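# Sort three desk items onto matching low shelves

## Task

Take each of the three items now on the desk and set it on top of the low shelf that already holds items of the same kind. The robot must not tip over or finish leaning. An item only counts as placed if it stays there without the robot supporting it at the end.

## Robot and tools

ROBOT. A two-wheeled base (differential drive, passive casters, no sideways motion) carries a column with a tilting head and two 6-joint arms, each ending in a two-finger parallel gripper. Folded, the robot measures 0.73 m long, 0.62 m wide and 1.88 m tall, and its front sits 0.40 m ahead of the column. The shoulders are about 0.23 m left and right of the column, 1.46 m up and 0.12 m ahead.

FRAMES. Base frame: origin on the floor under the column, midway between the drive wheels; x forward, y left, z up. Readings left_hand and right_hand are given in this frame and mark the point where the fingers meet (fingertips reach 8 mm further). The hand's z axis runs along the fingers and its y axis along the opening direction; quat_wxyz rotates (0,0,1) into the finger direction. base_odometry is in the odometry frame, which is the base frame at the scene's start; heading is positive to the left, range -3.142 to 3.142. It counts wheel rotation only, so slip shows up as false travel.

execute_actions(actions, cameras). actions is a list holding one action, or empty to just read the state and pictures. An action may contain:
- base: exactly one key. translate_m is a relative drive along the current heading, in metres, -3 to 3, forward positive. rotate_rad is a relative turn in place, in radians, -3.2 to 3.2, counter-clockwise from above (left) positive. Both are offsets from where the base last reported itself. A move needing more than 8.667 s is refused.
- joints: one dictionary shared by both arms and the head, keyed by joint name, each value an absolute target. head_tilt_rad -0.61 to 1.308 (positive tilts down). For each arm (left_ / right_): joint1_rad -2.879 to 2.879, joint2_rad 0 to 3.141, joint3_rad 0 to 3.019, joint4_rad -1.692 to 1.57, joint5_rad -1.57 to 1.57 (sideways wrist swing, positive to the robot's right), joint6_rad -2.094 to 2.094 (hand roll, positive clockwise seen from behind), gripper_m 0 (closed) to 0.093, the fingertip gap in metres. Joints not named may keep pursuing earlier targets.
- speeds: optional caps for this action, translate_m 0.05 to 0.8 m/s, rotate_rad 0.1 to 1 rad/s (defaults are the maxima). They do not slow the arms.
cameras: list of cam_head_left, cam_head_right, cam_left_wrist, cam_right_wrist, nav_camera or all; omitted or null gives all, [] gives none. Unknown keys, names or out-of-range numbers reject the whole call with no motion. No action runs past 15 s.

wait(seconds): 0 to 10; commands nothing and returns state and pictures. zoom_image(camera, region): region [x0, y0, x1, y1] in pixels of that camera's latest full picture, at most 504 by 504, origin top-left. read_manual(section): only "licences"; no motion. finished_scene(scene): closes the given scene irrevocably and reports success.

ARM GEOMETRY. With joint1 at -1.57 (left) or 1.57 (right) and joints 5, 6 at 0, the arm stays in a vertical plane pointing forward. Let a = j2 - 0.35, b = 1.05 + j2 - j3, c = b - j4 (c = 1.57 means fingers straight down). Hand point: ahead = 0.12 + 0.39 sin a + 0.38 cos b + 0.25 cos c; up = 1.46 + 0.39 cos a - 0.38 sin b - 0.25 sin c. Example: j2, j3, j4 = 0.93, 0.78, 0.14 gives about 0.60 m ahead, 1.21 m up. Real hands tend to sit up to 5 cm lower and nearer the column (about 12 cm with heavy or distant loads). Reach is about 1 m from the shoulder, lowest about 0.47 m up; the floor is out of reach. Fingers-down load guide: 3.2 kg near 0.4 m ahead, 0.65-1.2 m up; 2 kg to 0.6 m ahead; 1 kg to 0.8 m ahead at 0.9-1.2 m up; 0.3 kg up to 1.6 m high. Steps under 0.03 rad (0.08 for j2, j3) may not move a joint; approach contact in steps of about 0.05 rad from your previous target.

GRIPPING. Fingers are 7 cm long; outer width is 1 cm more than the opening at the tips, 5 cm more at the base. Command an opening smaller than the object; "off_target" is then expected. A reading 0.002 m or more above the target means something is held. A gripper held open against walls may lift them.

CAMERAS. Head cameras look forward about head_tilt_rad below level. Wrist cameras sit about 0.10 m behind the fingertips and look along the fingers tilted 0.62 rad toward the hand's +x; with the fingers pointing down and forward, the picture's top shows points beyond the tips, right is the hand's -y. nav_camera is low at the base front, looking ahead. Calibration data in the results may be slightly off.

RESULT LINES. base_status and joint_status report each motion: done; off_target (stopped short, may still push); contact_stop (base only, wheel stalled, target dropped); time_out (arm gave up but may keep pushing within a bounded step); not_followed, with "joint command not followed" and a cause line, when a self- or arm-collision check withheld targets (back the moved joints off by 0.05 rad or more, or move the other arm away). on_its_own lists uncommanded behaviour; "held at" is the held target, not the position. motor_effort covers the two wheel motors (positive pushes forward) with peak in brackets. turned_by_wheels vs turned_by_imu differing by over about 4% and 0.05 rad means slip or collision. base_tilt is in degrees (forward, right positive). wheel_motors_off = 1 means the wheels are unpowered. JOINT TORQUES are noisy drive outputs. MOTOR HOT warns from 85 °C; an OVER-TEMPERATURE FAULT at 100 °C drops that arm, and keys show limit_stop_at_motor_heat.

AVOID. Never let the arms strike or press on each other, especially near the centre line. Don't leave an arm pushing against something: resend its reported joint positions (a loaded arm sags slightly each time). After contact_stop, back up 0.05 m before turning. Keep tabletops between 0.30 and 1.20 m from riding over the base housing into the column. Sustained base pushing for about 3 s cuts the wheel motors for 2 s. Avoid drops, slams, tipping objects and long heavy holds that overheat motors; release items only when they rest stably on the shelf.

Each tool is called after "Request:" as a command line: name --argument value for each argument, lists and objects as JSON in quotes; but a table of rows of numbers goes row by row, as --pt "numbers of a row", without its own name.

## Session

Request:
execute_actions --actions '[{"joints":{"head_tilt_rad":0.4}}]' --cameras '["cam_head_left","nav_camera"]'

Scene clock: 0.83 s.
Joint torques (N m, as the arm reports them, + toward a larger angle): left_arm=[-0.17 -6.63 -0.82 -1.31 -0.02 -0.07] | right_arm=[ 1.57 -5.83 -1.34 -1.23  0.07  0.01]
base_odometry: x=+0.000 y=+0.000 heading=+0.000 (m, m, rad; odometry frame)
turned_by_wheels: +0.000 (rad since the last result)
turned_by_imu: +0.000 (rad since the last result)
base_tilt: forward=+0.2 right=-0.1 (deg)
base_status: not commanded
joint_positions: head_tilt_rad=+0.419 left_joint1_rad=-1.567 left_joint2_rad=+0.859 left_joint3_rad=+0.409 left_joint4_rad=-0.938 left_joint5_rad=+0.019 left_joint6_rad=-0.008 left_gripper_m=+0.095 right_joint1_rad=+1.570 right_joint2_rad=+0.880 right_joint3_rad=+0.379 right_joint4_rad=-0.938 right_joint5_rad=-0.028 right_joint6_rad=-0.048 right_gripper_m=+0.095
joint_status: all done
wheel_motors_off: 0
motor_effort: left_wheel=-1(1) right_wheel=+2(3) (%)
left_hand: x=+0.1538 y=+0.2222 z=+1.2511 quat_wxyz=(+0.419, +0.009, -0.908, +0.006) (m; base frame)
right_hand: x=+0.1335 y=-0.2208 z=+1.2559 quat_wxyz=(+0.441, +0.015, -0.897, -0.023) (m; base frame)
pictures: cam_head_left, nav_camera
camera_calibration (this result's frames):
cam_head_left: T_world_to_cam=[[-0.0628675, -0.997226, 0.0398508, -0.0128081], [-0.447453, -0.00752822, -0.894276, 1.3945], [0.892095, -0.0740523, -0.445739, 0.575907], [0, 0, 0, 1]] pos_world=[0.109405, 0.0403727, 1.50428]
Images, in order (width x height): cam_head_left 896x504, nav_camera 896x504.

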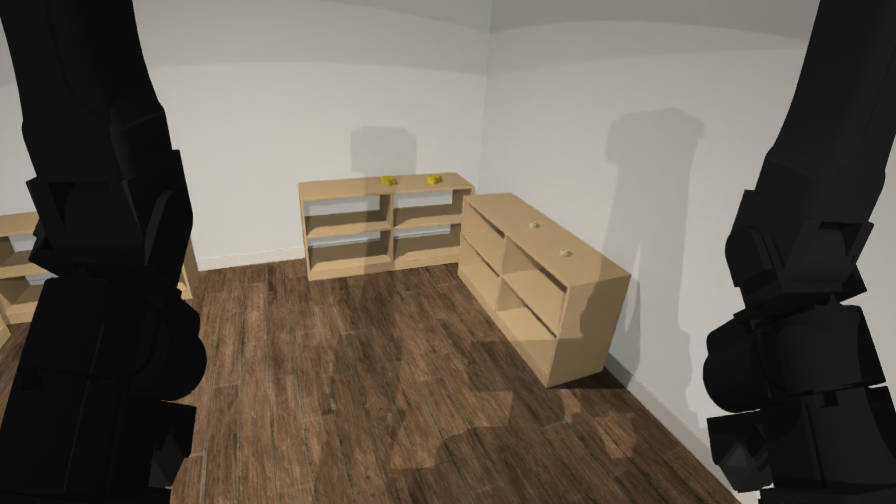

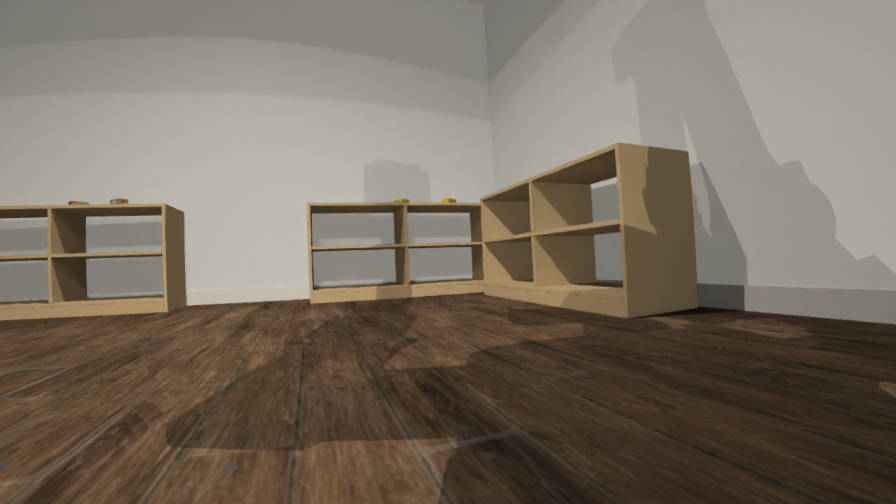

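Request:
execute_actions --actions '[{"base":{"rotate_rad":1.0}}]' --cameras '["cam_head_left","nav_camera"]'

Request:
execute_actions --actions '[{"base":{"rotate_rad":1.6}}]' --cameras '["cam_head_left","nav_camera"]'

Scene clock: 3.70 s.
Joint torques (N m, as the arm reports them, + toward a larger angle): left_arm=[-0.98 -8.11 -0.97 -1.2  -0.07 -0.02] | right_arm=[ 1.6  -5.91 -1.3  -1.26  0.07  0.  ]
base_odometry: x=+0.000 y=+0.000 heading=+0.998 (m, m, rad; odometry frame)
turned_by_wheels: +0.998 (rad since the last result)
turned_by_imu: +1.000 (rad since the last result)
base_tilt: forward=+0.1 right=+0.0 (deg)
base_status: done
joint_positions: head_tilt_rad=+0.419 left_joint1_rad=-1.567 left_joint2_rad=+0.859 left_joint3_rad=+0.409 left_joint4_rad=-0.938 left_joint5_rad=+0.019 left_joint6_rad=-0.008 left_gripper_m=+0.095 right_joint1_rad=+1.570 right_joint2_rad=+0.880 right_joint3_rad=+0.379 right_joint4_rad=-0.938 right_joint5_rad=-0.028 right_joint6_rad=-0.048 right_gripper_m=+0.095
joint_status: not commanded
wheel_motors_off: 0
motor_effort: left_wheel=-8(40) right_wheel=+7(40) (%)
left_hand: x=+0.1538 y=+0.2222 z=+1.2511 quat_wxyz=(+0.419, +0.009, -0.908, +0.006) (m; base frame)
right_hand: x=+0.1335 y=-0.2208 z=+1.2559 quat_wxyz=(+0.441, +0.015, -0.897, -0.023) (m; base frame)
pictures: cam_head_left, nav_camera
camera_calibration (this result's frames):
cam_head_left: T_world_to_cam=[[-0.0628719, -0.997226, 0.0398439, -0.0127972], [-0.447354, -0.00752822, -0.894325, 1.39457], [0.892144, -0.0740523, -0.44564, 0.575753], [0, 0, 0, 1]] pos_world=[0.109409, 0.0403727, 1.50429]
Images, in order (width x height): cam_head_left 896x504, nav_camera 896x504.

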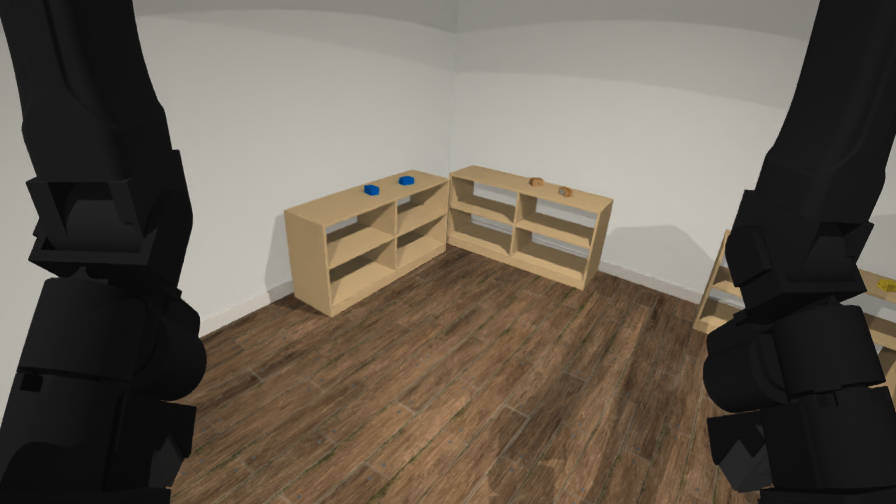

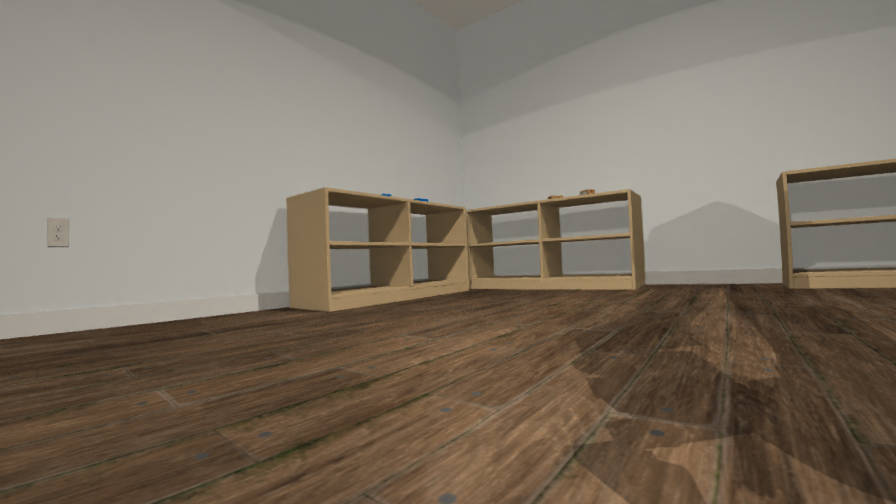

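Scene clock: 6.97 s.
Joint torques (N m, as the arm reports them, + toward a larger angle): left_arm=[ 0.11 -6.6  -0.94 -1.4  -0.13 -0.05] | right_arm=[ 1.28 -5.74 -1.16 -1.23  0.08  0.01]
base_odometry: x=+0.000 y=+0.000 heading=+2.596 (m, m, rad; odometry frame)
turned_by_wheels: +1.598 (rad since the last result)
turned_by_imu: +1.604 (rad since the last result)
base_tilt: forward=+0.2 right=-0.1 (deg)
base_status: done
joint_positions: head_tilt_rad=+0.419 left_joint1_rad=-1.567 left_joint2_rad=+0.859 left_joint3_rad=+0.409 left_joint4_rad=-0.938 left_joint5_rad=+0.019 left_joint6_rad=-0.008 left_gripper_m=+0.095 right_joint1_rad=+1.570 right_joint2_rad=+0.880 right_joint3_rad=+0.379 right_joint4_rad=-0.938 right_joint5_rad=-0.028 right_joint6_rad=-0.048 right_gripper_m=+0.095
joint_status: not commanded
wheel_motors_off: 0
motor_effort: left_wheel=-8(29) right_wheel=+7(24) (%)
left_hand: x=+0.1538 y=+0.2222 z=+1.2511 quat_wxyz=(+0.419, +0.009, -0.908, +0.006) (m; base frame)
right_hand: x=+0.1335 y=-0.2208 z=+1.2559 quat_wxyz=(+0.441, +0.015, -0.897, -0.023) (m; base frame)
pictures: cam_head_left, nav_camera
camera_calibration (this result's frames):
cam_head_left: T_world_to_cam=[[-0.0628731, -0.997226, 0.039842, -0.0127942], [-0.447327, -0.00752822, -0.894339, 1.39459], [0.892158, -0.0740523, -0.445613, 0.575711], [0, 0, 0, 1]] pos_world=[0.10941, 0.0403727, 1.50429]
Images, in order (width x height): cam_head_left 896x504, nav_camera 896x504.

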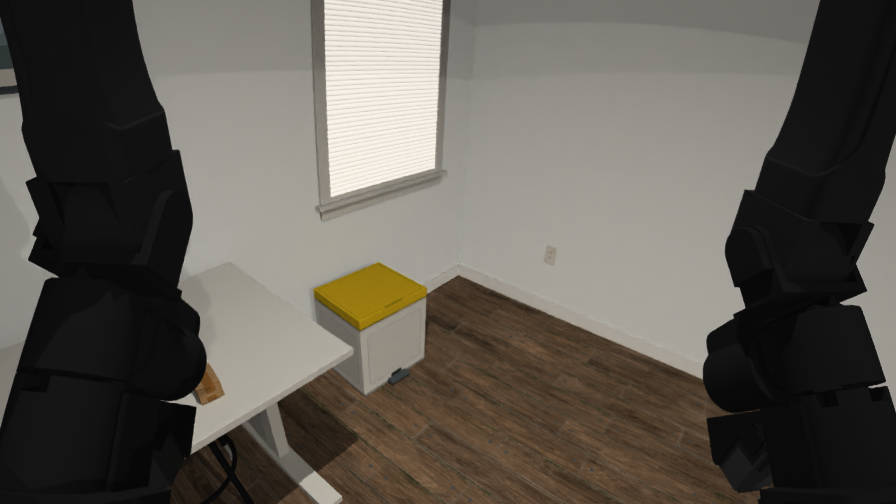

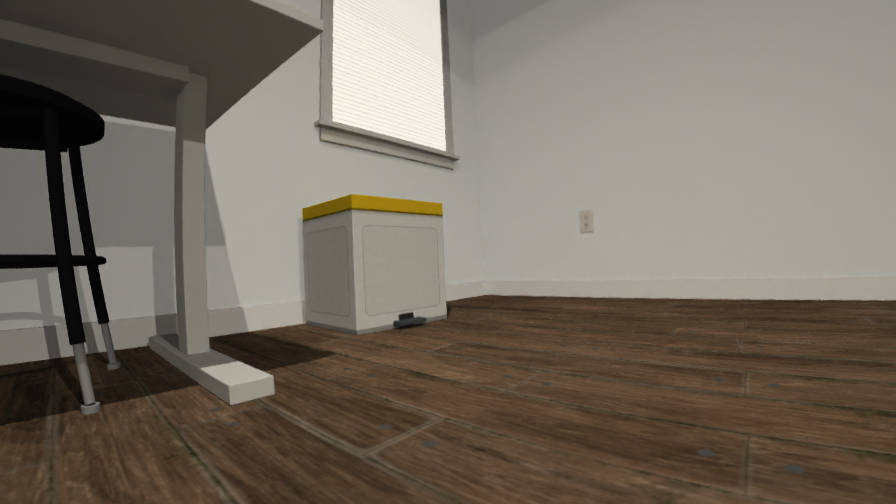

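Request:
execute_actions --actions '[{"base":{"rotate_rad":0.82},"joints":{"head_tilt_rad":0.7}}]' --cameras '["cam_head_left","nav_camera"]'

Scene clock: 10.03 s.
Joint torques (N m, as the arm reports them, + toward a larger angle): left_arm=[ 0.23 -7.23 -1.06 -1.36 -0.1  -0.04] | right_arm=[ 1.59 -5.97 -1.36 -1.29  0.08  0.02]
base_odometry: x=+0.000 y=+0.000 heading=-2.868 (m, m, rad; odometry frame)
turned_by_wheels: +0.819 (rad since the last result)
turned_by_imu: +0.822 (rad since the last result)
base_tilt: forward=+0.1 right=-0.1 (deg)
base_status: done
joint_positions: head_tilt_rad=+0.703 left_joint1_rad=-1.567 left_joint2_rad=+0.859 left_joint3_rad=+0.409 left_joint4_rad=-0.938 left_joint5_rad=+0.019 left_joint6_rad=-0.008 left_gripper_m=+0.095 right_joint1_rad=+1.570 right_joint2_rad=+0.880 right_joint3_rad=+0.379 right_joint4_rad=-0.938 right_joint5_rad=-0.028 right_joint6_rad=-0.048 right_gripper_m=+0.095
joint_status: all done
wheel_motors_off: 0
motor_effort: left_wheel=-8(29) right_wheel=+7(24) (%)
left_hand: x=+0.1538 y=+0.2222 z=+1.2511 quat_wxyz=(+0.419, +0.009, -0.908, +0.006) (m; base frame)
right_hand: x=+0.1335 y=-0.2208 z=+1.2559 quat_wxyz=(+0.441, +0.015, -0.897, -0.023) (m; base frame)
pictures: cam_head_left, nav_camera
camera_calibration (this result's frames):
cam_head_left: T_world_to_cam=[[-0.0492009, -0.997226, 0.0558541, -0.0381365], [-0.679869, -0.00752822, -0.733295, 1.15821], [0.731681, -0.0740523, -0.677613, 0.941014], [0, 0, 0, 1]] pos_world=[0.0970336, 0.0403727, 1.48908]
Images, in order (width x height): cam_head_left 896x504, nav_camera 896x504.

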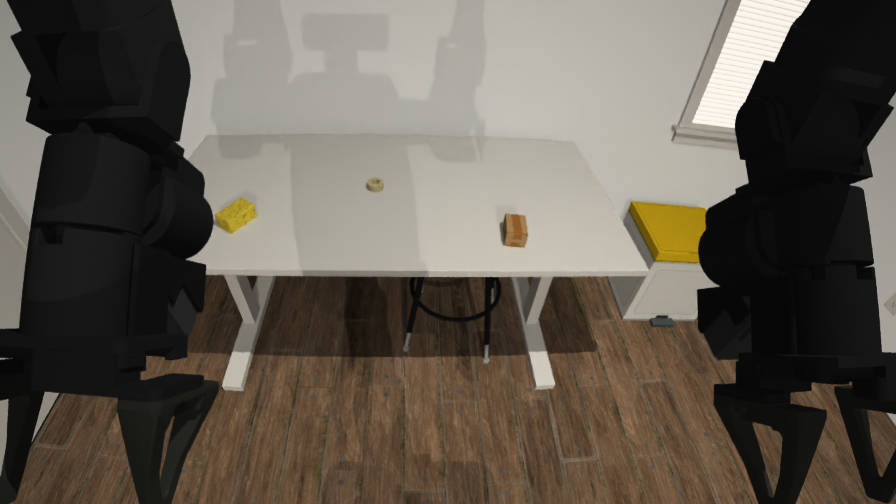

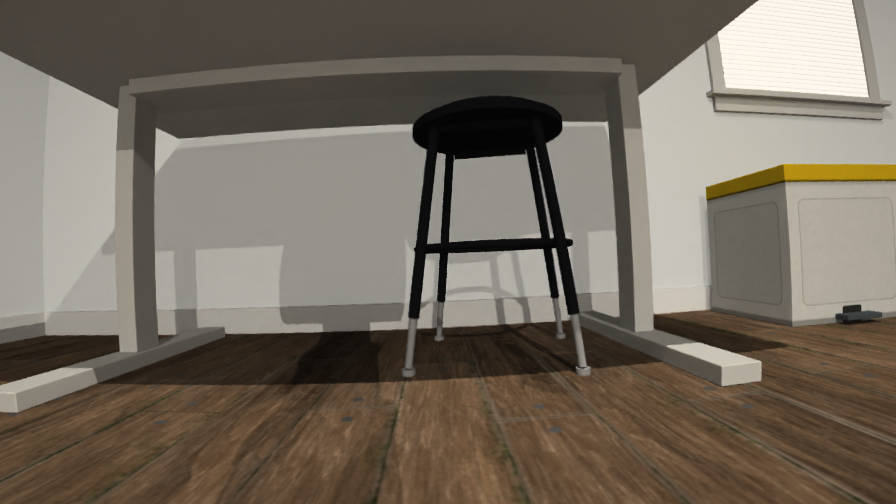

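Request:
execute_actions --actions '[{"joints":{"head_tilt_rad":1.0,"left_joint1_rad":-1.63,"left_joint2_rad":1.87,"left_joint3_rad":1.6,"left_joint4_rad":-0.25,"left_joint5_rad":0,"left_joint6_rad":0,"right_joint1_rad":1.55,"right_joint2_rad":1.87,"right_joint3_rad":1.6,"right_joint4_rad":-0.25,"right_joint5_rad":0,"right_joint6_rad":0}}]' --cameras '[]'

Request:
execute_actions --actions '[{"base":{"translate_m":0.36}}]' --cameras '["cam_head_left","cam_right_wrist"]'

Scene clock: 13.77 s.
Joint torques (N m, as the arm reports them, + toward a larger angle): left_arm=[ -1.12 -17.29   2.84   1.18  -0.11   0.03] | right_arm=[  0.66 -16.07   2.84   0.56   0.25   0.1 ]
base_odometry: x=+0.000 y=+0.000 heading=-2.868 (m, m, rad; odometry frame)
turned_by_wheels: +0.000 (rad since the last result)
turned_by_imu: +0.001 (rad since the last result)
base_tilt: forward=+0.1 right=+0.0 (deg)
base_status: not commanded
joint_positions: head_tilt_rad=+1.000 left_joint1_rad=-1.628 left_joint2_rad=+1.862 left_joint3_rad=+1.593 left_joint4_rad=-0.259 left_joint5_rad=+0.002 left_joint6_rad=-0.005 left_gripper_m=+0.095 right_joint1_rad=+1.560 right_joint2_rad=+1.873 right_joint3_rad=+1.596 right_joint4_rad=-0.255 right_joint5_rad=-0.004 right_joint6_rad=-0.007 right_gripper_m=+0.095
joint_status: all done
wheel_motors_off: 0
motor_effort: left_wheel=-12(13) right_wheel=+8(11) (%)
left_hand: x=+0.6025 y=+0.1800 z=+0.8628 quat_wxyz=(+0.002, -0.012, -1.000, +0.026) (m; base frame)
right_hand: x=+0.5992 y=-0.2329 z=+0.8568 quat_wxyz=(+0.004, +0.001, -1.000, +0.003) (m; base frame)
pictures: none
No camera images: the call's "cameras" was empty. Leave "cameras" out to get every camera's image.

Scene clock: 15.93 s.
Joint torques (N m, as the arm reports them, + toward a larger angle): left_arm=[ -0.9  -18.11   2.64   1.07  -0.1    0.08] | right_arm=[  0.45 -16.23   2.72   0.58   0.24   0.12]
base_odometry: x=-0.347 y=-0.097 heading=-2.868 (m, m, rad; odometry frame)
turned_by_wheels: +0.000 (rad since the last result)
turned_by_imu: -0.001 (rad since the last result)
base_tilt: forward=+0.1 right=-0.1 (deg)
base_status: done
joint_positions: head_tilt_rad=+1.001 left_joint1_rad=-1.628 left_joint2_rad=+1.862 left_joint3_rad=+1.598 left_joint4_rad=-0.259 left_joint5_rad=+0.002 left_joint6_rad=-0.005 left_gripper_m=+0.095 right_joint1_rad=+1.560 right_joint2_rad=+1.870 right_joint3_rad=+1.599 right_joint4_rad=-0.255 right_joint5_rad=-0.004 right_joint6_rad=-0.007 right_gripper_m=+0.095
joint_status: not commanded
wheel_motors_off: 0
motor_effort: left_wheel=+0(45) right_wheel=+0(50) (%)
left_hand: x=+0.6053 y=+0.1799 z=+0.8632 quat_wxyz=(+0.000, -0.012, -1.000, +0.026) (m; base frame)
right_hand: x=+0.6029 y=-0.2332 z=+0.8584 quat_wxyz=(+0.001, +0.001, -1.000, +0.003) (m; base frame)
pictures: cam_head_left, cam_right_wrist
camera_calibration (this result's frames):
cam_head_left: T_world_to_cam=[[-0.0306136, -0.997226, 0.067847, -0.057535], [-0.865351, -0.00752822, -0.50111, 0.80992], [0.50023, -0.0740523, -0.86272, 1.23765], [0, 0, 0, 1]] pos_world=[0.0799929, 0.0403727, 1.47751]
cam_right_wrist: T_world_to_cam=[[-0.00183198, -0.999971, -0.00737907, -0.223947], [-0.804628, -0.0029075, 0.593772, -0.0218688], [-0.593776, 0.00702518, -0.8046, 1.17058], [0, 0, 0, 1]] pos_world=[0.677054, -0.232228, 0.953179]
Images, in order (width x height): cam_head_left 896x504, cam_right_wrist 616x616.

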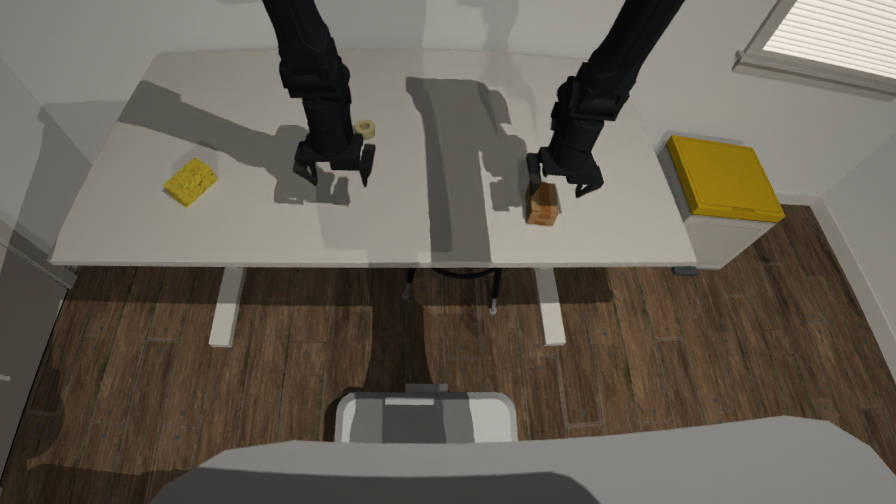

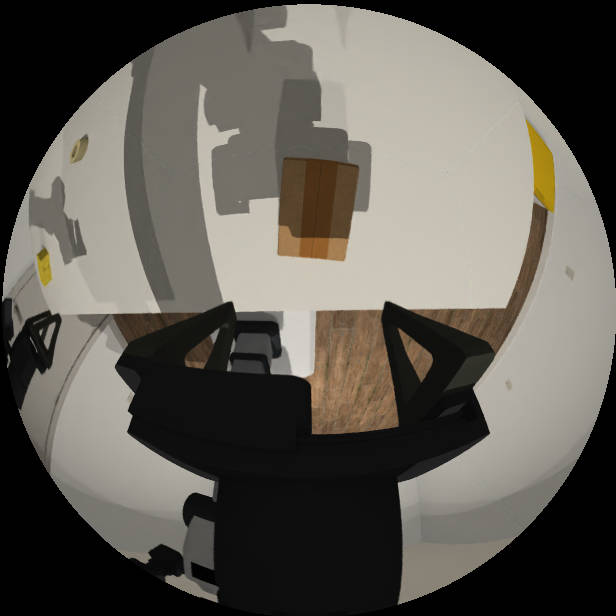

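Request:
execute_actions --actions '[{"joints":{"right_joint1_rad":1.54,"right_joint2_rad":2.25,"right_joint3_rad":2.14,"right_joint4_rad":-0.41,"right_joint6_rad":0.1}}]' --cameras '["cam_right_wrist"]'

Scene clock: 17.53 s.
Joint torques (N m, as the arm reports them, + toward a larger angle): left_arm=[ -2.7  -18.27   2.84   1.01  -0.07   0.03] | right_arm=[  0.81 -17.09   4.38   0.57   0.28   0.11]
base_odometry: x=-0.347 y=-0.097 heading=-2.868 (m, m, rad; odometry frame)
turned_by_wheels: +0.000 (rad since the last result)
turned_by_imu: +0.000 (rad since the last result)
base_tilt: forward=+0.1 right=-0.1 (deg)
base_status: not commanded
joint_positions: head_tilt_rad=+1.001 left_joint1_rad=-1.628 left_joint2_rad=+1.862 left_joint3_rad=+1.598 left_joint4_rad=-0.259 left_joint5_rad=+0.002 left_joint6_rad=-0.005 left_gripper_m=+0.095 right_joint1_rad=+1.542 right_joint2_rad=+2.236 right_joint3_rad=+2.134 right_joint4_rad=-0.414 right_joint5_rad=-0.004 right_joint6_rad=+0.093 right_gripper_m=+0.095
joint_status: all done
wheel_motors_off: 0
motor_effort: left_wheel=-3(7) right_wheel=+2(15) (%)
left_hand: x=+0.6051 y=+0.1799 z=+0.8632 quat_wxyz=(+0.000, -0.012, -1.000, +0.026) (m; base frame)
right_hand: x=+0.6466 y=-0.2510 z=+0.7413 quat_wxyz=(-0.004, -0.053, -0.999, +0.010) (m; base frame)
pictures: cam_right_wrist
camera_calibration (this result's frames):
cam_right_wrist: T_world_to_cam=[[-0.110162, -0.993886, 0.00735865, -0.181869], [-0.80587, 0.0936513, 0.584639, 0.114639], [-0.581754, 0.0584751, -0.81126, 1.11251], [0, 0, 0, 1]] pos_world=[0.719559, -0.256548, 0.836855]
Images, in order (width x height): cam_right_wrist 616x616.

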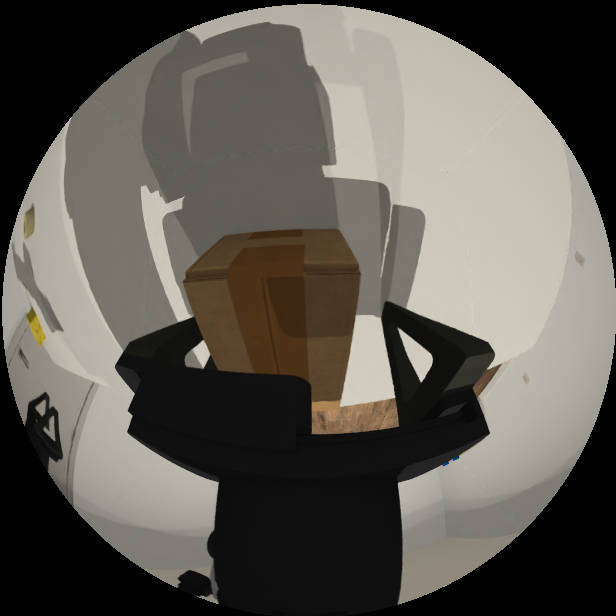

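Close to left finger, but between.

Request:
execute_actions --actions '[{"joints":{"right_gripper_m":0.03}}]' --cameras '[]'

Request:
execute_actions --actions '[{"joints":{"right_joint1_rad":1.57,"right_joint2_rad":1.87,"right_joint3_rad":1.6,"right_joint4_rad":-0.25,"right_joint6_rad":0}}]' --cameras '[]'

Request:
execute_actions --actions '[{"base":{"translate_m":0.23}}]' --cameras '["cam_head_left","cam_left_wrist"]'

Scene clock: 18.43 s.
Joint torques (N m, as the arm reports them, + toward a larger angle): left_arm=[ -0.04 -18.29   2.57   1.03  -0.12   0.05] | right_arm=[  0.81 -16.37   4.57   0.54   0.26   0.1 ]
base_odometry: x=-0.347 y=-0.097 heading=-2.868 (m, m, rad; odometry frame)
turned_by_wheels: +0.000 (rad since the last result)
turned_by_imu: +0.000 (rad since the last result)
base_tilt: forward=+0.1 right=+0.0 (deg)
base_status: not commanded
joint_positions: head_tilt_rad=+1.001 left_joint1_rad=-1.628 left_joint2_rad=+1.862 left_joint3_rad=+1.598 left_joint4_rad=-0.259 left_joint5_rad=+0.002 left_joint6_rad=-0.005 left_gripper_m=+0.095 right_joint1_rad=+1.542 right_joint2_rad=+2.236 right_joint3_rad=+2.134 right_joint4_rad=-0.414 right_joint5_rad=-0.003 right_joint6_rad=+0.093 right_gripper_m=+0.059
joint_status: right_gripper_m off_target (ended at +0.059, target +0.030)
wheel_motors_off: 0
motor_effort: left_wheel=-4(3) right_wheel=+3(3) (%)
left_hand: x=+0.6051 y=+0.1799 z=+0.8632 quat_wxyz=(+0.000, -0.012, -1.000, +0.026) (m; base frame)
right_hand: x=+0.6466 y=-0.2512 z=+0.7413 quat_wxyz=(-0.004, -0.053, -0.999, +0.011) (m; base frame)
pictures: none
No camera images: the call's "cameras" was empty. Leave "cameras" out to get every camera's image.

Scene clock: 19.97 s.
Joint torques (N m, as the arm reports them, + toward a larger angle): left_arm=[ -1.15 -18.49   2.47   0.83  -0.11   0.04] | right_arm=[  1.84 -16.75   2.59   0.5    0.19  -0.09]
base_odometry: x=-0.347 y=-0.097 heading=-2.868 (m, m, rad; odometry frame)
turned_by_wheels: +0.000 (rad since the last result)
turned_by_imu: +0.000 (rad since the last result)
base_tilt: forward=+0.1 right=+0.0 (deg)
base_status: not commanded
joint_positions: head_tilt_rad=+1.001 left_joint1_rad=-1.628 left_joint2_rad=+1.862 left_joint3_rad=+1.598 left_joint4_rad=-0.259 left_joint5_rad=+0.002 left_joint6_rad=-0.005 left_gripper_m=+0.095 right_joint1_rad=+1.564 right_joint2_rad=+1.881 right_joint3_rad=+1.596 right_joint4_rad=-0.254 right_joint5_rad=-0.003 right_joint6_rad=+0.008 right_gripper_m=+0.059
joint_status: all done
wheel_motors_off: 0
motor_effort: left_wheel=-3(4) right_wheel=+4(4) (%)
left_hand: x=+0.6051 y=+0.1799 z=+0.8632 quat_wxyz=(+0.000, -0.012, -1.000, +0.026) (m; base frame)
right_hand: x=+0.5953 y=-0.2304 z=+0.8532 quat_wxyz=(+0.007, -0.006, -1.000, +0.002) (m; base frame)
pictures: none
No camera images: the call's "cameras" was empty. Leave "cameras" out to get every camera's image.

Scene clock: 21.93 s.
Joint torques (N m, as the arm reports them, + toward a larger angle): left_arm=[ -1.46 -18.01   2.54   1.16  -0.17   0.01] | right_arm=[  1.79 -17.04   2.64   0.45   0.19  -0.09]
base_odometry: x=-0.568 y=-0.159 heading=-2.868 (m, m, rad; odometry frame)
turned_by_wheels: +0.000 (rad since the last result)
turned_by_imu: -0.001 (rad since the last result)
base_tilt: forward=+0.1 right=-0.1 (deg)
base_status: done
joint_positions: head_tilt_rad=+1.001 left_joint1_rad=-1.628 left_joint2_rad=+1.862 left_joint3_rad=+1.598 left_joint4_rad=-0.259 left_joint5_rad=+0.002 left_joint6_rad=-0.005 left_gripper_m=+0.095 right_joint1_rad=+1.564 right_joint2_rad=+1.878 right_joint3_rad=+1.598 right_joint4_rad=-0.254 right_joint5_rad=-0.003 right_joint6_rad=+0.008 right_gripper_m=+0.059
joint_status: not commanded
wheel_motors_off: 0
motor_effort: left_wheel=-1(38) right_wheel=+1(32) (%)
left_hand: x=+0.6053 y=+0.1799 z=+0.8632 quat_wxyz=(+0.000, -0.012, -1.000, +0.026) (m; base frame)
right_hand: x=+0.5981 y=-0.2304 z=+0.8547 quat_wxyz=(+0.005, -0.006, -1.000, +0.002) (m; base frame)
pictures: cam_head_left, cam_left_wrist
camera_calibration (this result's frames):
cam_head_left: T_world_to_cam=[[-0.0305995, -0.997226, 0.0678534, -0.0575454], [-0.865454, -0.00752822, -0.500931, 0.80965], [0.500052, -0.0740523, -0.862823, 1.23782], [0, 0, 0, 1]] pos_world=[0.07998, 0.0403727, 1.4775]
cam_left_wrist: T_world_to_cam=[[-0.0162216, -0.998874, 0.0445814, 0.152122], [-0.813275, 0.039119, 0.580563, -0.0112303], [-0.581653, -0.0268392, -0.812994, 1.18109], [0, 0, 0, 1]] pos_world=[0.680318, 0.18409, 0.959954]
Images, in order (width x height): cam_head_left 896x504, cam_left_wrist 616x616.

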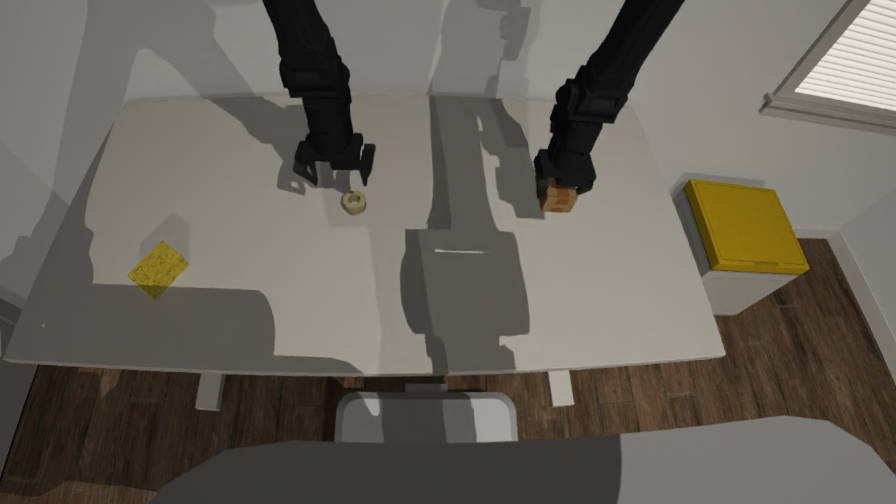

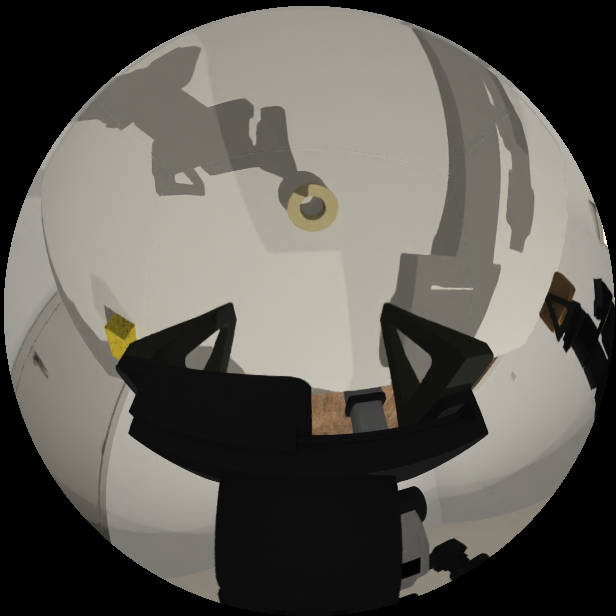

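x≈0.647. Centered.

Request:
execute_actions --actions '[{"joints":{"left_joint2_rad":2.26,"left_joint3_rad":2.15,"left_joint4_rad":-0.41}}]' --cameras '["cam_left_wrist"]'

Scene clock: 23.33 s.
Joint torques (N m, as the arm reports them, + toward a larger angle): left_arm=[ -1.55 -18.32   4.3    0.71   0.06   0.04] | right_arm=[  1.5  -17.23   2.44   0.54   0.21  -0.08]
base_odometry: x=-0.568 y=-0.159 heading=-2.868 (m, m, rad; odometry frame)
turned_by_wheels: +0.000 (rad since the last result)
turned_by_imu: +0.000 (rad since the last result)
base_tilt: forward=+0.2 right=-0.1 (deg)
base_status: not commanded
joint_positions: head_tilt_rad=+1.001 left_joint1_rad=-1.634 left_joint2_rad=+2.240 left_joint3_rad=+2.147 left_joint4_rad=-0.409 left_joint5_rad=-0.003 left_joint6_rad=-0.005 left_gripper_m=+0.095 right_joint1_rad=+1.564 right_joint2_rad=+1.878 right_joint3_rad=+1.598 right_joint4_rad=-0.254 right_joint5_rad=-0.003 right_joint6_rad=+0.008 right_gripper_m=+0.059
joint_status: all done
wheel_motors_off: 0
motor_effort: left_wheel=-2(5) right_wheel=+1(8) (%)
left_hand: x=+0.6528 y=+0.1678 z=+0.7429 quat_wxyz=(-0.011, -0.013, -1.000, +0.026) (m; base frame)
right_hand: x=+0.5981 y=-0.2304 z=+0.8547 quat_wxyz=(+0.005, -0.006, -1.000, +0.002) (m; base frame)
pictures: cam_left_wrist
camera_calibration (this result's frames):
cam_left_wrist: T_world_to_cam=[[-0.0194483, -0.998773, 0.0455541, 0.147576], [-0.825894, 0.0417275, 0.562279, 0.119132], [-0.56349, -0.0266875, -0.825692, 1.10809], [0, 0, 0, 1]] pos_world=[0.725661, 0.171996, 0.841236]
Images, in order (width x height): cam_left_wrist 616x616.

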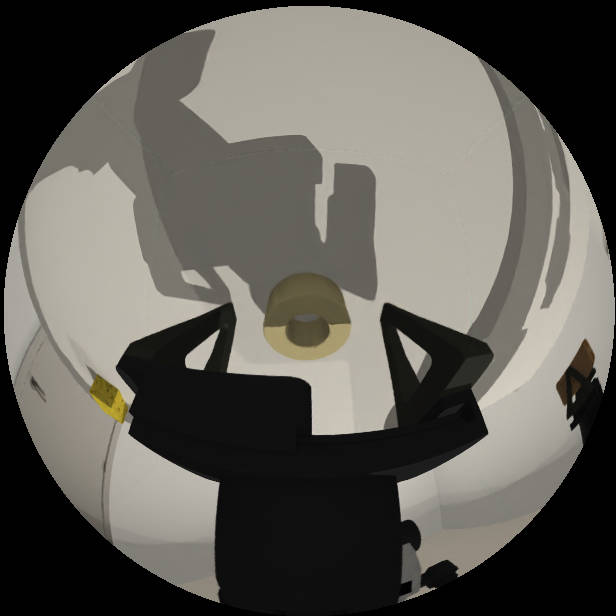

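Slightly lower and back.

Request:
execute_actions --actions '[{"joints":{"left_joint2_rad":2.285}}]' --cameras '["cam_left_wrist"]'

Request:
execute_actions --actions '[{"joints":{"left_gripper_m":0.02}}]' --cameras '["cam_left_wrist"]'

Scene clock: 24.20 s.
Joint torques (N m, as the arm reports them, + toward a larger angle): left_arm=[ -1.51 -17.49   4.12   0.6    0.07   0.02] | right_arm=[  1.79 -17.     2.42   0.55   0.21  -0.09]
base_odometry: x=-0.568 y=-0.159 heading=-2.868 (m, m, rad; odometry frame)
turned_by_wheels: +0.000 (rad since the last result)
turned_by_imu: +0.000 (rad since the last result)
base_tilt: forward=+0.1 right=+0.0 (deg)
base_status: not commanded
joint_positions: head_tilt_rad=+1.001 left_joint1_rad=-1.634 left_joint2_rad=+2.255 left_joint3_rad=+2.147 left_joint4_rad=-0.409 left_joint5_rad=-0.003 left_joint6_rad=-0.005 left_gripper_m=+0.095 right_joint1_rad=+1.564 right_joint2_rad=+1.878 right_joint3_rad=+1.598 right_joint4_rad=-0.254 right_joint5_rad=-0.003 right_joint6_rad=+0.008 right_gripper_m=+0.059
joint_status: all done
wheel_motors_off: 0
motor_effort: left_wheel=-2(2) right_wheel=+3(1) (%)
left_hand: x=+0.6416 y=+0.1678 z=+0.7347 quat_wxyz=(-0.003, -0.013, -1.000, +0.026) (m; base frame)
right_hand: x=+0.5981 y=-0.2304 z=+0.8547 quat_wxyz=(+0.005, -0.006, -1.000, +0.002) (m; base frame)
pictures: cam_left_wrist
camera_calibration (this result's frames):
cam_left_wrist: T_world_to_cam=[[-0.0195905, -0.998796, 0.0449846, 0.148216], [-0.816988, 0.0419276, 0.575129, 0.0992671], [-0.576322, -0.0254848, -0.816825, 1.0965], [0, 0, 0, 1]] pos_world=[0.715943, 0.17182, 0.831893]
Images, in order (width x height): cam_left_wrist 616x616.

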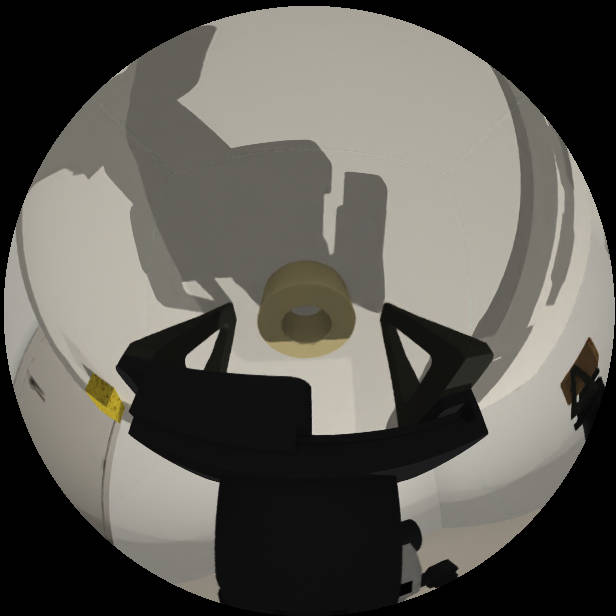

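Scene clock: 24.87 s.
Joint torques (N m, as the arm reports them, + toward a larger angle): left_arm=[ -1.65 -17.2    4.28   0.44   0.08   0.06] | right_arm=[  1.87 -17.05   2.55   0.49   0.21  -0.09]
base_odometry: x=-0.568 y=-0.159 heading=-2.868 (m, m, rad; odometry frame)
turned_by_wheels: +0.000 (rad since the last result)
turned_by_imu: +0.000 (rad since the last result)
base_tilt: forward=+0.0 right=+0.0 (deg)
base_status: not commanded
joint_positions: head_tilt_rad=+1.001 left_joint1_rad=-1.634 left_joint2_rad=+2.255 left_joint3_rad=+2.147 left_joint4_rad=-0.409 left_joint5_rad=-0.002 left_joint6_rad=-0.005 left_gripper_m=+0.048 right_joint1_rad=+1.564 right_joint2_rad=+1.878 right_joint3_rad=+1.598 right_joint4_rad=-0.254 right_joint5_rad=-0.003 right_joint6_rad=+0.008 right_gripper_m=+0.059
joint_status: left_gripper_m off_target (ended at +0.048, target +0.020)
wheel_motors_off: 0
motor_effort: left_wheel=-2(2) right_wheel=+2(2) (%)
left_hand: x=+0.6416 y=+0.1677 z=+0.7347 quat_wxyz=(-0.003, -0.013, -1.000, +0.026) (m; base frame)
right_hand: x=+0.5981 y=-0.2304 z=+0.8547 quat_wxyz=(+0.005, -0.006, -1.000, +0.002) (m; base frame)
pictures: cam_left_wrist
camera_calibration (this result's frames):
cam_left_wrist: T_world_to_cam=[[-0.0195951, -0.998761, 0.0457467, 0.147522], [-0.816974, 0.0423708, 0.575116, 0.0991914], [-0.576342, -0.0261044, -0.816792, 1.0966], [0, 0, 0, 1]] pos_world=[0.715941, 0.171763, 0.831895]
Images, in order (width x height): cam_left_wrist 616x616.

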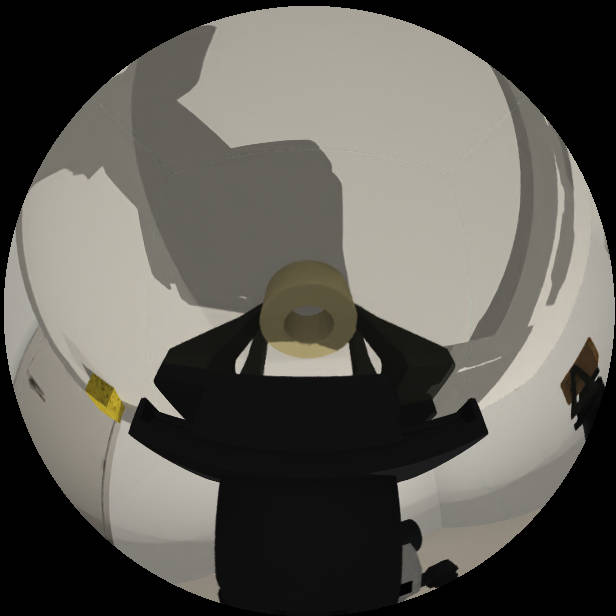

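Request:
execute_actions --actions '[{"joints":{"left_joint1_rad":-1.57,"left_joint2_rad":1.87,"left_joint3_rad":1.6,"left_joint4_rad":-0.25,"head_tilt_rad":0.8}}]' --cameras '[]'

Request:
execute_actions --actions '[{"base":{"translate_m":-2.2}}]' --cameras '[]'

Request:
execute_actions --actions '[{"base":{"rotate_rad":1.57}}]' --cameras '["cam_head_left"]'

Scene clock: 26.50 s.
Joint torques (N m, as the arm reports them, + toward a larger angle): left_arm=[ -1.38 -17.67   2.76   1.07  -0.15   0.01] | right_arm=[  1.68 -16.93   2.55   0.55   0.21  -0.09]
base_odometry: x=-0.568 y=-0.159 heading=-2.868 (m, m, rad; odometry frame)
turned_by_wheels: +0.000 (rad since the last result)
turned_by_imu: +0.001 (rad since the last result)
base_tilt: forward=+0.1 right=-0.1 (deg)
base_status: not commanded
joint_positions: head_tilt_rad=+0.816 left_joint1_rad=-1.562 left_joint2_rad=+1.847 left_joint3_rad=+1.597 left_joint4_rad=-0.260 left_joint5_rad=+0.001 left_joint6_rad=-0.005 left_gripper_m=+0.048 right_joint1_rad=+1.564 right_joint2_rad=+1.878 right_joint3_rad=+1.598 right_joint4_rad=-0.254 right_joint5_rad=-0.003 right_joint6_rad=+0.008 right_gripper_m=+0.059
joint_status: all done
wheel_motors_off: 0
motor_effort: left_wheel=-1(3) right_wheel=+2(2) (%)
left_hand: x=+0.6142 y=+0.2314 z=+0.8694 quat_wxyz=(-0.007, +0.005, -1.000, -0.004) (m; base frame)
right_hand: x=+0.5981 y=-0.2304 z=+0.8547 quat_wxyz=(+0.005, -0.006, -1.000, +0.002) (m; base frame)
pictures: none
No camera images: the call's "cameras" was empty. Leave "cameras" out to get every camera's image.

Scene clock: 31.27 s.
Joint torques (N m, as the arm reports them, + toward a larger angle): left_arm=[ -0.95 -17.2    2.95   1.15  -0.12   0.  ] | right_arm=[  1.66 -16.68   2.58   0.48   0.21  -0.08]
base_odometry: x=+1.550 y=+0.434 heading=-2.869 (m, m, rad; odometry frame)
turned_by_wheels: -0.001 (rad since the last result)
turned_by_imu: +0.013 (rad since the last result)
base_tilt: forward=+0.1 right=-0.1 (deg)
base_status: done
joint_positions: head_tilt_rad=+0.815 left_joint1_rad=-1.562 left_joint2_rad=+1.848 left_joint3_rad=+1.595 left_joint4_rad=-0.260 left_joint5_rad=+0.001 left_joint6_rad=-0.005 left_gripper_m=+0.048 right_joint1_rad=+1.564 right_joint2_rad=+1.877 right_joint3_rad=+1.597 right_joint4_rad=-0.254 right_joint5_rad=-0.003 right_joint6_rad=+0.008 right_gripper_m=+0.059
joint_status: not commanded
wheel_motors_off: 0
motor_effort: left_wheel=-2(60) right_wheel=+2(37) (%)
left_hand: x=+0.6128 y=+0.2314 z=+0.8689 quat_wxyz=(-0.006, +0.005, -1.000, -0.004) (m; base frame)
right_hand: x=+0.5979 y=-0.2304 z=+0.8551 quat_wxyz=(+0.005, -0.006, -1.000, +0.002) (m; base frame)
pictures: none
No camera images: the call's "cameras" was empty. Leave "cameras" out to get every camera's image.

Scene clock: 34.57 s.
Joint torques (N m, as the arm reports them, + toward a larger angle): left_arm=[ -1.3  -16.56   2.88   1.    -0.09   0.  ] | right_arm=[  1.43 -16.61   2.84   0.46   0.18  -0.09]
base_odometry: x=+1.550 y=+0.433 heading=-1.301 (m, m, rad; odometry frame)
turned_by_wheels: +1.568 (rad since the last result)
turned_by_imu: +1.571 (rad since the last result)
base_tilt: forward=+0.1 right=+0.0 (deg)
base_status: done
joint_positions: head_tilt_rad=+0.815 left_joint1_rad=-1.564 left_joint2_rad=+1.848 left_joint3_rad=+1.595 left_joint4_rad=-0.260 left_joint5_rad=+0.001 left_joint6_rad=-0.005 left_gripper_m=+0.049 right_joint1_rad=+1.570 right_joint2_rad=+1.876 right_joint3_rad=+1.597 right_joint4_rad=-0.254 right_joint5_rad=-0.002 right_joint6_rad=+0.008 right_gripper_m=+0.059
joint_status: not commanded
wheel_motors_off: 0
motor_effort: left_wheel=-8(46) right_wheel=+8(42) (%)
left_hand: x=+0.6128 y=+0.2299 z=+0.8689 quat_wxyz=(-0.006, +0.004, -1.000, -0.003) (m; base frame)
right_hand: x=+0.5981 y=-0.2260 z=+0.8553 quat_wxyz=(+0.005, -0.004, -1.000, -0.001) (m; base frame)
pictures: cam_head_left
camera_calibration (this result's frames):
cam_head_left: T_world_to_cam=[[-0.0426246, -0.997226, 0.0610209, -0.0464222], [-0.757839, -0.00752822, -0.652398, 1.03753], [0.651048, -0.0740523, -0.755416, 1.06486], [0, 0, 0, 1]] pos_world=[0.0910248, 0.0403727, 1.48413]
Images, in order (width x height): cam_head_left 896x504.

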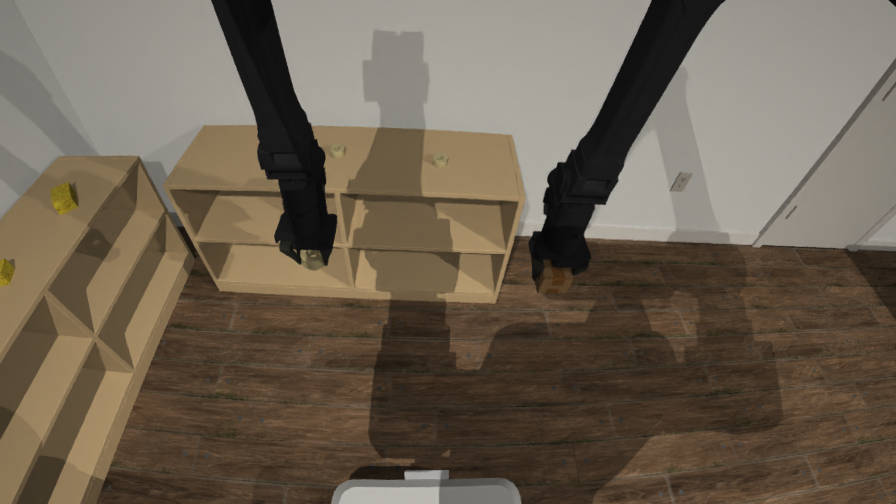

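Request:
execute_actions --actions '[{"base":{"translate_m":0.68},"joints":{"left_joint1_rad":-1.66,"head_tilt_rad":1.1}}]' --cameras '["cam_head_left"]'

Request:
execute_actions --actions '[{"joints":{"left_joint2_rad":2.43,"left_joint3_rad":2.19,"left_joint4_rad":-0.27}}]' --cameras '["cam_head_left"]'

Scene clock: 37.73 s.
Joint torques (N m, as the arm reports them, + toward a larger angle): left_arm=[ -1.18 -17.36   2.72   0.99   0.01   0.05] | right_arm=[  1.32 -16.49   2.53   0.56   0.18  -0.07]
base_odometry: x=+1.732 y=-0.222 heading=-1.301 (m, m, rad; odometry frame)
turned_by_wheels: +0.000 (rad since the last result)
turned_by_imu: -0.003 (rad since the last result)
base_tilt: forward=+0.1 right=+0.0 (deg)
base_status: done
joint_positions: head_tilt_rad=+1.100 left_joint1_rad=-1.668 left_joint2_rad=+1.848 left_joint3_rad=+1.597 left_joint4_rad=-0.260 left_joint5_rad=+0.000 left_joint6_rad=-0.005 left_gripper_m=+0.049 right_joint1_rad=+1.570 right_joint2_rad=+1.875 right_joint3_rad=+1.599 right_joint4_rad=-0.254 right_joint5_rad=-0.002 right_joint6_rad=+0.008 right_gripper_m=+0.059
joint_status: all done
wheel_motors_off: 0
motor_effort: left_wheel=+0(44) right_wheel=+0(49) (%)
left_hand: x=+0.6119 y=+0.1496 z=+0.8721 quat_wxyz=(-0.006, -0.021, -0.999, +0.042) (m; base frame)
right_hand: x=+0.6007 y=-0.2260 z=+0.8564 quat_wxyz=(+0.003, -0.004, -1.000, -0.001) (m; base frame)
pictures: cam_head_left
camera_calibration (this result's frames):
cam_head_left: T_world_to_cam=[[-0.0237747, -0.997226, 0.0705349, -0.0620163], [-0.910544, -0.00752822, -0.413344, 0.677021], [0.412729, -0.0740523, -0.907839, 1.31151], [0, 0, 0, 1]] pos_world=[0.0736851, 0.0403727, 1.47486]
Images, in order (width x height): cam_head_left 896x504.

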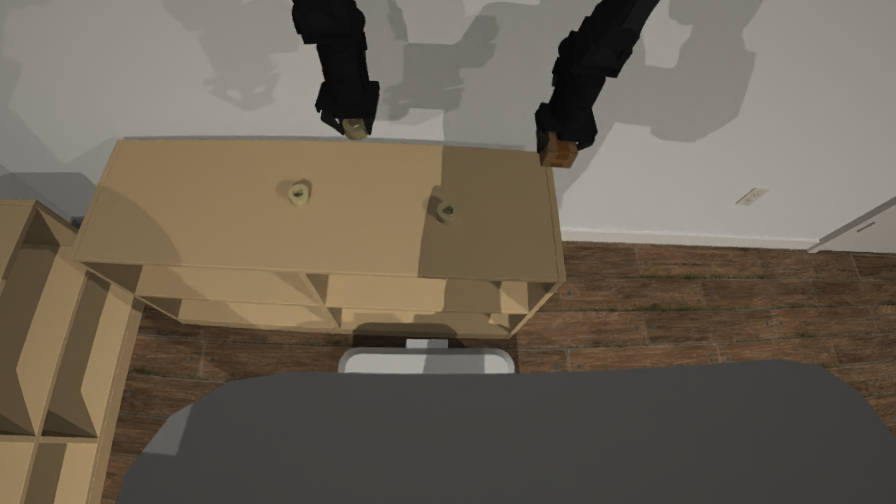

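Scene clock: 39.23 s.
Joint torques (N m, as the arm reports them, + toward a larger angle): left_arm=[ -1.16 -16.98   3.12   0.19  -0.03   0.06] | right_arm=[  1.31 -16.76   2.55   0.51   0.18  -0.07]
base_odometry: x=+1.732 y=-0.222 heading=-1.301 (m, m, rad; odometry frame)
turned_by_wheels: +0.000 (rad since the last result)
turned_by_imu: +0.000 (rad since the last result)
base_tilt: forward=+0.1 right=+0.0 (deg)
base_status: not commanded
joint_positions: head_tilt_rad=+1.100 left_joint1_rad=-1.668 left_joint2_rad=+2.450 left_joint3_rad=+2.180 left_joint4_rad=-0.262 left_joint5_rad=+0.000 left_joint6_rad=-0.005 left_gripper_m=+0.049 right_joint1_rad=+1.570 right_joint2_rad=+1.875 right_joint3_rad=+1.599 right_joint4_rad=-0.254 right_joint5_rad=-0.002 right_joint6_rad=+0.008 right_gripper_m=+0.059
joint_status: all done
wheel_motors_off: 0
motor_effort: left_wheel=+0(1) right_wheel=+1(1) (%)
left_hand: x=+0.5463 y=+0.1340 z=+0.6488 quat_wxyz=(+0.005, -0.022, -0.999, +0.042) (m; base frame)
right_hand: x=+0.6007 y=-0.2260 z=+0.8564 quat_wxyz=(+0.003, -0.004, -1.000, -0.001) (m; base frame)
pictures: cam_head_left
camera_calibration (this result's frames):
cam_head_left: T_world_to_cam=[[-0.0237747, -0.997226, 0.0705349, -0.0620163], [-0.910544, -0.00752822, -0.413344, 0.677021], [0.412729, -0.0740523, -0.907839, 1.31151], [0, 0, 0, 1]] pos_world=[0.0736851, 0.0403727, 1.47486]
Images, in order (width x height): cam_head_left 896x504.

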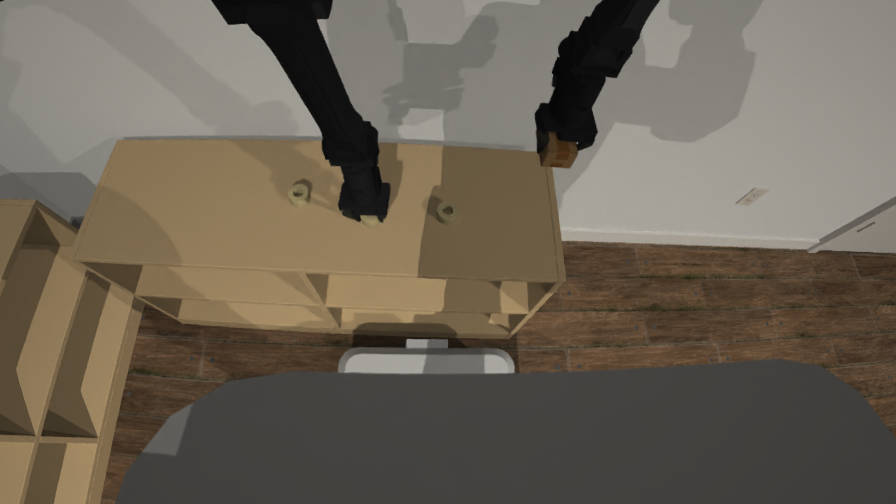

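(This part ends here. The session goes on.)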